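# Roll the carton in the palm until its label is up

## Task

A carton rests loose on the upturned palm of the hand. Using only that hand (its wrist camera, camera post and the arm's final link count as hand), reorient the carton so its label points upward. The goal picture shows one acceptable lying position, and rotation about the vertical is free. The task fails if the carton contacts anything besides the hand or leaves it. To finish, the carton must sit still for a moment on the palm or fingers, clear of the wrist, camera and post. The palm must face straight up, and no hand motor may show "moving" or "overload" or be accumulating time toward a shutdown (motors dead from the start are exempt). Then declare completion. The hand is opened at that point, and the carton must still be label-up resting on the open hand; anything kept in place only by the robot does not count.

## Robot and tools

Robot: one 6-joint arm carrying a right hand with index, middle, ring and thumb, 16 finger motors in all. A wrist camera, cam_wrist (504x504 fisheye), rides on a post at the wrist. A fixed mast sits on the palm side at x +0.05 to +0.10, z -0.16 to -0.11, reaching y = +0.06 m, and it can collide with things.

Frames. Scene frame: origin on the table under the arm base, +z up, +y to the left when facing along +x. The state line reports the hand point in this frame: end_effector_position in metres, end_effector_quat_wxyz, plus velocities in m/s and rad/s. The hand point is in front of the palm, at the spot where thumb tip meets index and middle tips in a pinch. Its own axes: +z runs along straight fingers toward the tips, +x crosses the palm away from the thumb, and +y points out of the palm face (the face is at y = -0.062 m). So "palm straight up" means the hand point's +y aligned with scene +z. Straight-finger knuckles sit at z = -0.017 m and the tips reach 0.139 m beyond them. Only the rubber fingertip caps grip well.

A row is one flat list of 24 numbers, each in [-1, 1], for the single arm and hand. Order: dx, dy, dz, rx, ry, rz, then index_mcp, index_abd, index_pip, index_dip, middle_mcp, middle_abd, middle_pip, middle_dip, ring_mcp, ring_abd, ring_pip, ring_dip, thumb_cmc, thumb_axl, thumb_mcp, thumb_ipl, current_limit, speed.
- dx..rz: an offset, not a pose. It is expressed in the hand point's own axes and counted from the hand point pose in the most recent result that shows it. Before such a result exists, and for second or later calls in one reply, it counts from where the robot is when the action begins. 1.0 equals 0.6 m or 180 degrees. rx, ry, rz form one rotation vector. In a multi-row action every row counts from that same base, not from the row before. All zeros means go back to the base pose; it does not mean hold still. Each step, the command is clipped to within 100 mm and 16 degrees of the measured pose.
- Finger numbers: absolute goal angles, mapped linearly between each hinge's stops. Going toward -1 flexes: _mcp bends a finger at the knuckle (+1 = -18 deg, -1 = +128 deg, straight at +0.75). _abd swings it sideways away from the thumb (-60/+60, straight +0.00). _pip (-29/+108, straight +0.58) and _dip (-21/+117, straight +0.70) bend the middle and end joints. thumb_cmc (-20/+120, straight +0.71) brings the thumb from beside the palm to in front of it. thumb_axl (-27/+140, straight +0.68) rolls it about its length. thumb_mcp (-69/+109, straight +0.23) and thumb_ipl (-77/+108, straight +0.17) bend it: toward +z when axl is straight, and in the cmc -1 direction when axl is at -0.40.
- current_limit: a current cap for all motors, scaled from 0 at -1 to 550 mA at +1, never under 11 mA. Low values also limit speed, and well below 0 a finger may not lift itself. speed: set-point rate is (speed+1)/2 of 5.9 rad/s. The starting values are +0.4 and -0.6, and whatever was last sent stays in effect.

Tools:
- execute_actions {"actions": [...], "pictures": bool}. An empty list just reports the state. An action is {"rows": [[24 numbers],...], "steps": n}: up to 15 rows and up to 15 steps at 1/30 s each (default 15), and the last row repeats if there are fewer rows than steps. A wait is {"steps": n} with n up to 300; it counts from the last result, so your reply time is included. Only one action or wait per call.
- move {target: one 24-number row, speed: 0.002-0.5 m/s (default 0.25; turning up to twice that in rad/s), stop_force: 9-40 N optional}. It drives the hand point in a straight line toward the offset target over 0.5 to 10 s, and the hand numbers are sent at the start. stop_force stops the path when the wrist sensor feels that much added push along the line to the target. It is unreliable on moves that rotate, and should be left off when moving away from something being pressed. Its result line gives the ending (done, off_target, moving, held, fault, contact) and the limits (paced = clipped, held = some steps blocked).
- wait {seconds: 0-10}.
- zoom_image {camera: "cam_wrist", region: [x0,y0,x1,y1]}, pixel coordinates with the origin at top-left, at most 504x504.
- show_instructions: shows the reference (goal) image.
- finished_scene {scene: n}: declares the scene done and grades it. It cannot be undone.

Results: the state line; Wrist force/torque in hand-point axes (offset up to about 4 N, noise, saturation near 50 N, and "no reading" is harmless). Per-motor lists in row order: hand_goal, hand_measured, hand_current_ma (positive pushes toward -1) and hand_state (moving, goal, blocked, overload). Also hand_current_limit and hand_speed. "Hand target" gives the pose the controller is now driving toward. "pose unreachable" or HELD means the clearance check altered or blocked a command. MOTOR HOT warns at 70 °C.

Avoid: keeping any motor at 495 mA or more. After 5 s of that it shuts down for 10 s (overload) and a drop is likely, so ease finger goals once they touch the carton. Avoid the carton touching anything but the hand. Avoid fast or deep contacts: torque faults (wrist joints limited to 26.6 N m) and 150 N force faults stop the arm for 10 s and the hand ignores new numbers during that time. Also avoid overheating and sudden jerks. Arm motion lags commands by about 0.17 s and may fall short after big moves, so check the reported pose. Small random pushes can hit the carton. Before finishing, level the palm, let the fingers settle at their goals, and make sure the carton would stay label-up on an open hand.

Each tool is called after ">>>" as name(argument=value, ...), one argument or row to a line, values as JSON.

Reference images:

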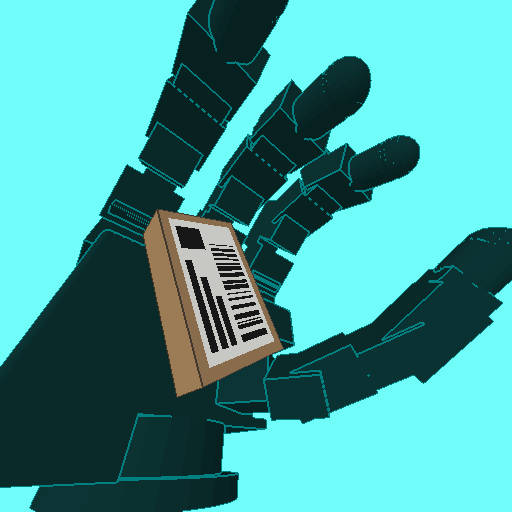

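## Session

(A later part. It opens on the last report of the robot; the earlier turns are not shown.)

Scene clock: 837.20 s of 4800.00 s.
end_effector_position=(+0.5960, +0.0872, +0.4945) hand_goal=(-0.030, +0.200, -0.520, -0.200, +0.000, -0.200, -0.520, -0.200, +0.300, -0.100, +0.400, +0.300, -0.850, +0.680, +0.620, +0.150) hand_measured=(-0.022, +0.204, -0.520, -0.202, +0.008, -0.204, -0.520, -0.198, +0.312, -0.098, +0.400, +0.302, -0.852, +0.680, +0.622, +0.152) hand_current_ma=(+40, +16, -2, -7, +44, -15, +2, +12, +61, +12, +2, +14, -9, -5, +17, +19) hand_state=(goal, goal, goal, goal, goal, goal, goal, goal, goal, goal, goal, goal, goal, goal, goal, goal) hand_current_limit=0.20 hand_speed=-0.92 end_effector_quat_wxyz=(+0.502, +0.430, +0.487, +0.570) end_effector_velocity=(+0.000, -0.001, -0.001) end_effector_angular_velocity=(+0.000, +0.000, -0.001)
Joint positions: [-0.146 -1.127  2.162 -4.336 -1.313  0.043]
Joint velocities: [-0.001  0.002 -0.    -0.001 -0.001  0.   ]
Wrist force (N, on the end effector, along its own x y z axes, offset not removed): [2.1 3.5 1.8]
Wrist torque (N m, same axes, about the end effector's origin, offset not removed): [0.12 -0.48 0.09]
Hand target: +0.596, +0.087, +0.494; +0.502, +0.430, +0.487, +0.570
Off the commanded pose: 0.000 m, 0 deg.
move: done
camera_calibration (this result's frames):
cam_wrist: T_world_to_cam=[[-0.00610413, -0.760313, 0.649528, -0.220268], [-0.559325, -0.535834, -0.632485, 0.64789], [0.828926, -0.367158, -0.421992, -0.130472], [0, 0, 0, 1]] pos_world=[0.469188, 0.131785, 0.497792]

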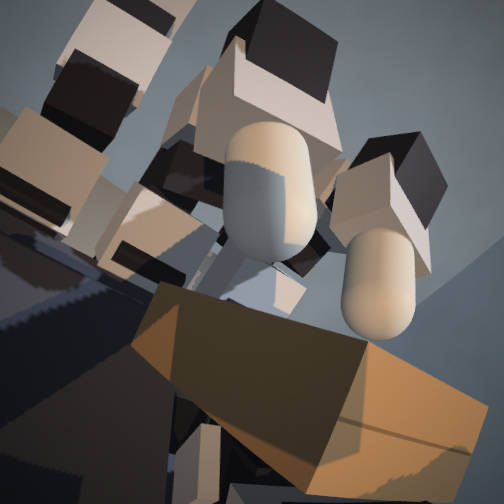

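>>> move(
  target=[0,0,0,0,0,0, -0.03,0.2,-0.52,-0.2, 0.0,-0.2,-0.52,-0.2, 0.3,-0.1,0.4,0.3, -0.85,0.68,0.85,0.15, 0.2,-0.92],
  speed=0.05,
)

Scene clock: 843.97 s of 4800.00 s.
end_effector_position=(+0.5960, +0.0872, +0.4945) hand_goal=(-0.030, +0.200, -0.520, -0.200, +0.000, -0.200, -0.520, -0.200, +0.300, -0.100, +0.400, +0.300, -0.850, +0.680, +0.850, +0.150) hand_measured=(-0.022, +0.204, -0.520, -0.202, +0.008, -0.204, -0.520, -0.198, +0.312, -0.098, +0.400, +0.302, -0.852, +0.680, +0.852, +0.152) hand_current_ma=(+40, +16, -2, -7, +44, -15, +2, +12, +61, +12, +2, +14, -9, -2, +20, +19) hand_state=(goal, goal, goal, goal, goal, goal, goal, goal, goal, goal, goal, goal, goal, goal, goal, goal) hand_current_limit=0.20 hand_speed=-0.92 end_effector_quat_wxyz=(+0.502, +0.430, +0.487, +0.570) end_effector_velocity=(+0.001, -0.000, -0.001) end_effector_angular_velocity=(-0.001, +0.003, -0.000)
Joint positions: [-0.146 -1.127  2.162 -4.336 -1.313  0.043]
Joint velocities: [-0.     0.001  0.001  0.001  0.    -0.001]
Wrist force (N, on the end effector, along its own x y z axes, offset not removed): [4.6 1.7 2.5]
Wrist torque (N m, same axes, about the end effector's origin, offset not removed): [-0.32 -0.82 0.47]
Hand target: +0.596, +0.087, +0.494; +0.502, +0.430, +0.487, +0.570
Off the commanded pose: 0.000 m, 0 deg.
move: done
camera_calibration (this result's frames):
cam_wrist: T_world_to_cam=[[-0.00609138, -0.760315, 0.649526, -0.220267], [-0.559338, -0.535833, -0.632475, 0.647887], [0.828917, -0.367157, -0.422009, -0.130468], [0, 0, 0, 1]] pos_world=[0.469193, 0.131785, 0.497783]

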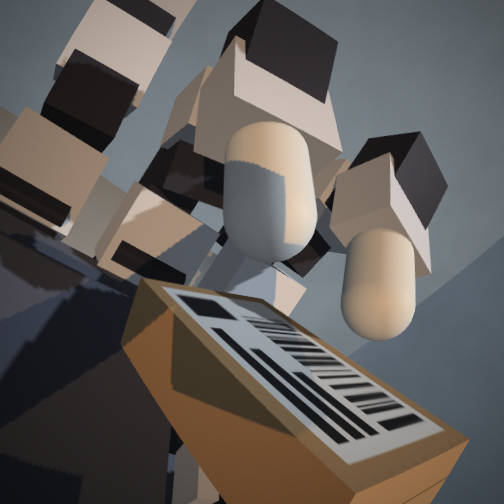

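>>> move(
  target=[0,0,0,0.06,0,0, 0.3,0.1,-0.4,-0.1, 0.3,-0.1,-0.4,-0.1, 0.3,-0.1,0.2,0.3, -0.5,0.68,0.85,0.15, 0.2,-0.88],
  speed=0.05,
)

Scene clock: 848.77 s of 4800.00 s.
end_effector_position=(+0.5960, +0.0872, +0.4945) hand_goal=(+0.300, +0.100, -0.400, -0.100, +0.300, -0.100, -0.400, -0.100, +0.300, -0.100, +0.200, +0.300, -0.500, +0.680, +0.850, +0.150) hand_measured=(+0.306, +0.104, -0.404, -0.104, +0.306, -0.104, -0.404, -0.104, +0.312, -0.098, +0.206, +0.302, -0.502, +0.680, +0.854, +0.152) hand_current_ma=(+28, +18, -20, -20, +27, -16, -21, -23, +62, +12, +28, +14, -9, -2, +25, +19) hand_state=(goal, goal, goal, goal, goal, goal, goal, goal, goal, goal, goal, goal, goal, goal, goal, goal) hand_current_limit=0.20 hand_speed=-0.88 end_effector_quat_wxyz=(+0.460, +0.475, +0.539, +0.522) end_effector_velocity=(+0.001, -0.000, -0.001) end_effector_angular_velocity=(-0.001, +0.013, -0.000)
Joint positions: [-0.16  -1.288  2.247 -4.065 -1.296 -0.008]
Joint velocities: [-0.001 -0.007  0.003  0.018  0.    -0.003]
Wrist force (N, on the end effector, along its own x y z axes, offset not removed): [3.6 3.9 2.8]
Wrist torque (N m, same axes, about the end effector's origin, offset not removed): [0.36 -0.54 0.31]
Hand target: +0.596, +0.087, +0.494; +0.459, +0.475, +0.539, +0.522
Off the commanded pose: 0.000 m, 0 deg.
move: done
camera_calibration (this result's frames):
cam_wrist: T_world_to_cam=[[0.115962, -0.744632, 0.657325, -0.298227], [-0.665394, -0.549577, -0.505188, 0.649383], [0.73743, -0.378798, -0.559204, -0.00712277], [0, 0, 0, 1]] pos_world=[0.471931, 0.132119, 0.520109]

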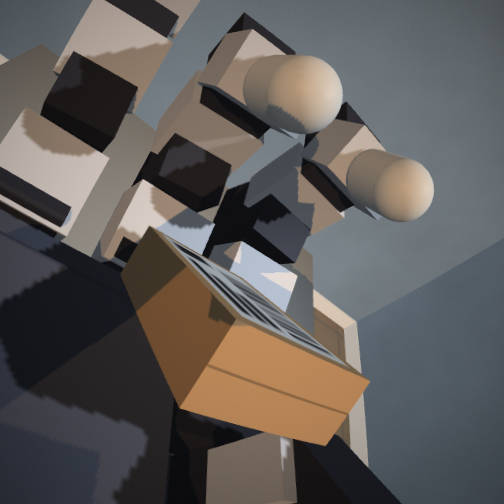

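>>> move(
  target=[0,0,0,-0.025,0,0, 0.4,0.05,-0.2,0.0, 0.4,-0.05,-0.2,0.0, 0.4,-0.05,0.2,0.3, -0.1,0.68,0.7,0.15, 0.2,-0.88],
  speed=0.05,
)

Scene clock: 854.10 s of 4800.00 s.
end_effector_position=(+0.5960, +0.0872, +0.4945) hand_goal=(+0.400, +0.050, -0.200, +0.000, +0.400, -0.050, -0.200, +0.000, +0.400, -0.050, +0.200, +0.300, -0.100, +0.680, +0.700, +0.150) hand_measured=(+0.406, +0.054, -0.202, -0.004, +0.406, -0.054, -0.202, -0.004, +0.410, -0.054, +0.206, +0.302, -0.096, +0.680, +0.708, +0.152) hand_current_ma=(+35, +17, -12, -18, +35, -15, -12, -21, +52, -15, +28, +14, +18, -2, +60, +19) hand_state=(goal, goal, goal, goal, goal, goal, goal, goal, goal, goal, goal, goal, goal, goal, goal, goal) hand_current_limit=0.20 hand_speed=-0.88 end_effector_quat_wxyz=(+0.478, +0.457, +0.518, +0.543) end_effector_velocity=(+0.000, +0.000, -0.000) end_effector_angular_velocity=(-0.000, +0.001, +0.000)
Joint positions: [-0.155 -1.218  2.216 -4.186 -1.301  0.014]
Joint velocities: [ 0.     0.001 -0.001  0.001 -0.    -0.   ]
Wrist force (N, on the end effector, along its own x y z axes, offset not removed): [5.8 0.3 0.3]
Wrist torque (N m, same axes, about the end effector's origin, offset not removed): [-0.19 -0.81 0.55]
Hand target: +0.596, +0.087, +0.494; +0.478, +0.457, +0.518, +0.543
Off the commanded pose: 0.000 m, 0 deg.
move: done
camera_calibration (this result's frames):
cam_wrist: T_world_to_cam=[[0.0646731, -0.751224, 0.656871, -0.266861], [-0.623867, -0.54419, -0.560934, 0.651713], [0.77885, -0.373523, -0.503858, -0.0596164], [0, 0, 0, 1]] pos_world=[0.470273, 0.131915, 0.510824]

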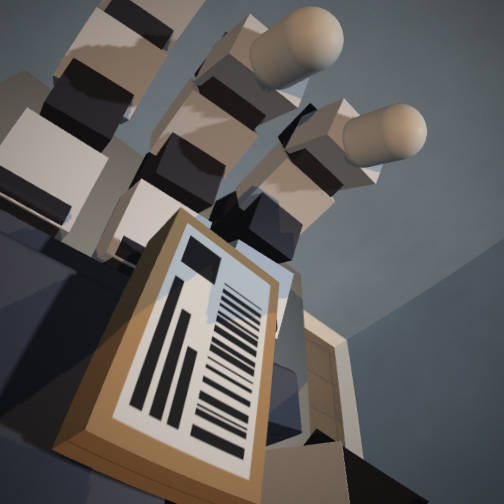

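>>> move(
  target=[0,0,0,0.0145,0,0, 0.7,0,0.5,0.6, 0.7,0,0.5,0.6, 0.7,0,0.5,0.6, 0.6,0.68,0.23,0.17, 0.2,-0.8],
  speed=0.05,
)

Scene clock: 861.77 s of 4800.00 s.
end_effector_position=(+0.5960, +0.0872, +0.4945) hand_goal=(+0.700, +0.000, +0.500, +0.600, +0.700, +0.000, +0.500, +0.600, +0.700, +0.000, +0.500, +0.600, +0.600, +0.680, +0.230, +0.170) hand_measured=(+0.710, +0.004, +0.500, +0.598, +0.710, -0.004, +0.500, +0.598, +0.712, -0.004, +0.500, +0.598, +0.610, +0.680, +0.232, +0.168) hand_current_ma=(+53, +16, +3, -11, +53, -14, +3, -13, +62, -14, +3, -11, +52, -2, +14, -8) hand_state=(goal, goal, goal, goal, goal, goal, goal, goal, goal, goal, goal, goal, goal, goal, goal, goal) hand_current_limit=0.20 hand_speed=-0.80 end_effector_quat_wxyz=(+0.467, +0.468, +0.530, +0.531) end_effector_velocity=(-0.001, +0.001, +0.000) end_effector_angular_velocity=(-0.002, -0.001, +0.001)
Joint positions: [-0.158 -1.259  2.235 -4.117 -1.298  0.002]
Joint velocities: [ 0.001 -0.001  0.001 -0.     0.    -0.002]
Wrist force (N, on the end effector, along its own x y z axes, offset not removed): [5.8 2.0 4.1]
Wrist torque (N m, same axes, about the end effector's origin, offset not removed): [-0.15 -0.91 0.57]
Hand target: +0.596, +0.087, +0.494; +0.467, +0.468, +0.530, +0.531
Off the commanded pose: 0.000 m, 0 deg.
move: done
camera_calibration (this result's frames):
cam_wrist: T_world_to_cam=[[0.0944192, -0.747401, 0.657629, -0.285297], [-0.648483, -0.547383, -0.529, 0.650881], [0.75535, -0.376514, -0.536361, -0.0292891], [0, 0, 0, 1]] pos_world=[0.471146, 0.132022, 0.516226]

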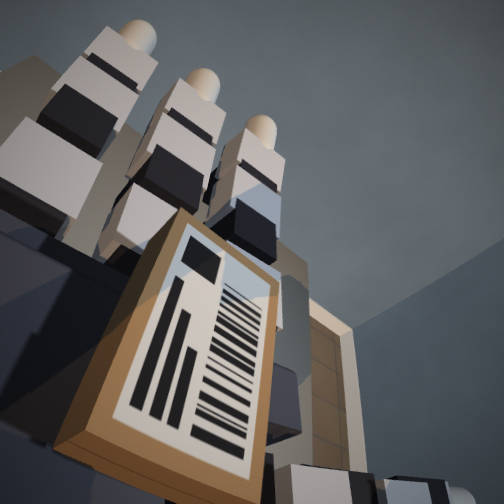

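Label is up, the palm is level and every motor reads "goal". I'll hold still for a moment before finishing.

>>> wait(
  seconds=1.5,
)

>>> finished_scene(
  scene=1,
)

Scene clock: 865.03 s of 4800.00 s.
end_effector_position=(+0.5960, +0.0872, +0.4945) hand_goal=(+0.700, +0.000, +0.500, +0.600, +0.700, +0.000, +0.500, +0.600, +0.700, +0.000, +0.500, +0.600, +0.600, +0.680, +0.230, +0.170) hand_measured=(+0.710, +0.004, +0.500, +0.598, +0.710, -0.004, +0.500, +0.598, +0.712, -0.004, +0.500, +0.598, +0.610, +0.680, +0.232, +0.168) hand_current_ma=(+53, +16, +3, -11, +53, -14, +3, -13, +62, -14, +3, -11, +52, -2, +14, -8) hand_state=(goal, goal, goal, goal, goal, goal, goal, goal, goal, goal, goal, goal, goal, goal, goal, goal) hand_current_limit=0.20 hand_speed=-0.80 end_effector_quat_wxyz=(+0.467, +0.468, +0.530, +0.531) end_effector_velocity=(+0.000, +0.000, -0.001) end_effector_angular_velocity=(-0.000, +0.003, -0.000)
Joint positions: [-0.158 -1.259  2.235 -4.117 -1.298  0.002]
Joint velocities: [ 0.     0.001  0.002  0.001 -0.001 -0.001]
Wrist force (N, on the end effector, along its own x y z axes, offset not removed): [2.9 -1.1 -1.6]
Wrist torque (N m, same axes, about the end effector's origin, offset not removed): [-0.03 -0.50 0.29]
Hand target: +0.596, +0.087, +0.494; +0.467, +0.468, +0.530, +0.531
Off the commanded pose: 0.000 m, 0 deg.
Steps of this call (steps 1 to 98: nothing new was sent). Readings (end_effector_position | what the end effector reports):
1: (+0.5960, +0.0872, +0.4945) | hand_goal=(+0.700, +0.000, +0.500, +0.600, +0.700, +0.000, +0.500, +0.600, +0.700, +0.000, +0.500, +0.600, +0.600, +0.680, +0.230, +0.170) hand_measured=(+0.710, +0.004, +0.500, +0.598, +0.710, -0.004, +0.500, +0.598, +0.712, -0.004, +0.500, +0.598, +0.610, +0.680, +0.232, +0.168) hand_current_ma=(+53, +16, +3, -11, +53, -14, +3, -13, +62, -14, +3, -11, +52, -2, +14, -8) hand_state=(goal, goal, goal, goal, goal, goal, goal, goal, goal, goal, goal, goal, goal, goal, goal, goal) hand_current_limit=0.20 hand_speed=-0.80
2: (+0.5960, +0.0872, +0.4945) | hand_goal=(+0.700, +0.000, +0.500, +0.600, +0.700, +0.000, +0.500, +0.600, +0.700, +0.000, +0.500, +0.600, +0.600, +0.680, +0.230, +0.170) hand_measured=(+0.710, +0.004, +0.500, +0.598, +0.710, -0.004, +0.500, +0.598, +0.712, -0.004, +0.500, +0.598, +0.610, +0.680, +0.232, +0.168) hand_current_ma=(+53, +16, +3, -11, +53, -14, +3, -13, +62, -14, +3, -11, +52, -2, +14, -8) hand_state=(goal, goal, goal, goal, goal, goal, goal, goal, goal, goal, goal, goal, goal, goal, goal, goal) hand_current_limit=0.20 hand_speed=-0.80
4: (+0.5960, +0.0872, +0.4945) | hand_goal=(+0.700, +0.000, +0.500, +0.600, +0.700, +0.000, +0.500, +0.600, +0.700, +0.000, +0.500, +0.600, +0.600, +0.680, +0.230, +0.170) hand_measured=(+0.710, +0.004, +0.500, +0.598, +0.710, -0.004, +0.500, +0.598, +0.712, -0.004, +0.500, +0.598, +0.610, +0.680, +0.232, +0.168) hand_current_ma=(+53, +16, +3, -11, +53, -14, +3, -13, +62, -14, +3, -11, +52, -2, +14, -8) hand_state=(goal, goal, goal, goal, goal, goal, goal, goal, goal, goal, goal, goal, goal, goal, goal, goal) hand_current_limit=0.20 hand_speed=-0.80
8: (+0.5960, +0.0872, +0.4945) | hand_goal=(+0.700, +0.000, +0.500, +0.600, +0.700, +0.000, +0.500, +0.600, +0.700, +0.000, +0.500, +0.600, +0.600, +0.680, +0.230, +0.170) hand_measured=(+0.710, +0.004, +0.500, +0.598, +0.710, -0.004, +0.500, +0.598, +0.712, -0.004, +0.500, +0.598, +0.610, +0.680, +0.232, +0.168) hand_current_ma=(+53, +16, +3, -11, +53, -14, +3, -13, +62, -14, +3, -11, +52, -2, +14, -8) hand_state=(goal, goal, goal, goal, goal, goal, goal, goal, goal, goal, goal, goal, goal, goal, goal, goal) hand_current_limit=0.20 hand_speed=-0.80
98: the state above
camera_calibration (this result's frames):
cam_wrist: T_world_to_cam=[[0.0944189, -0.747401, 0.657629, -0.285297], [-0.648483, -0.547383, -0.529, 0.650881], [0.755351, -0.376514, -0.536361, -0.0292892], [0, 0, 0, 1]] pos_world=[0.471146, 0.132022, 0.516226]

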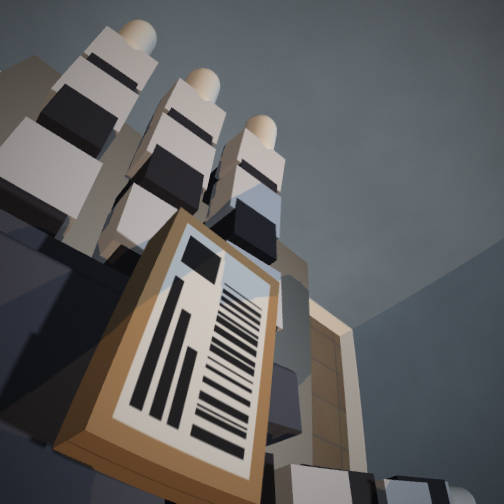

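The scene is finished: the task was done.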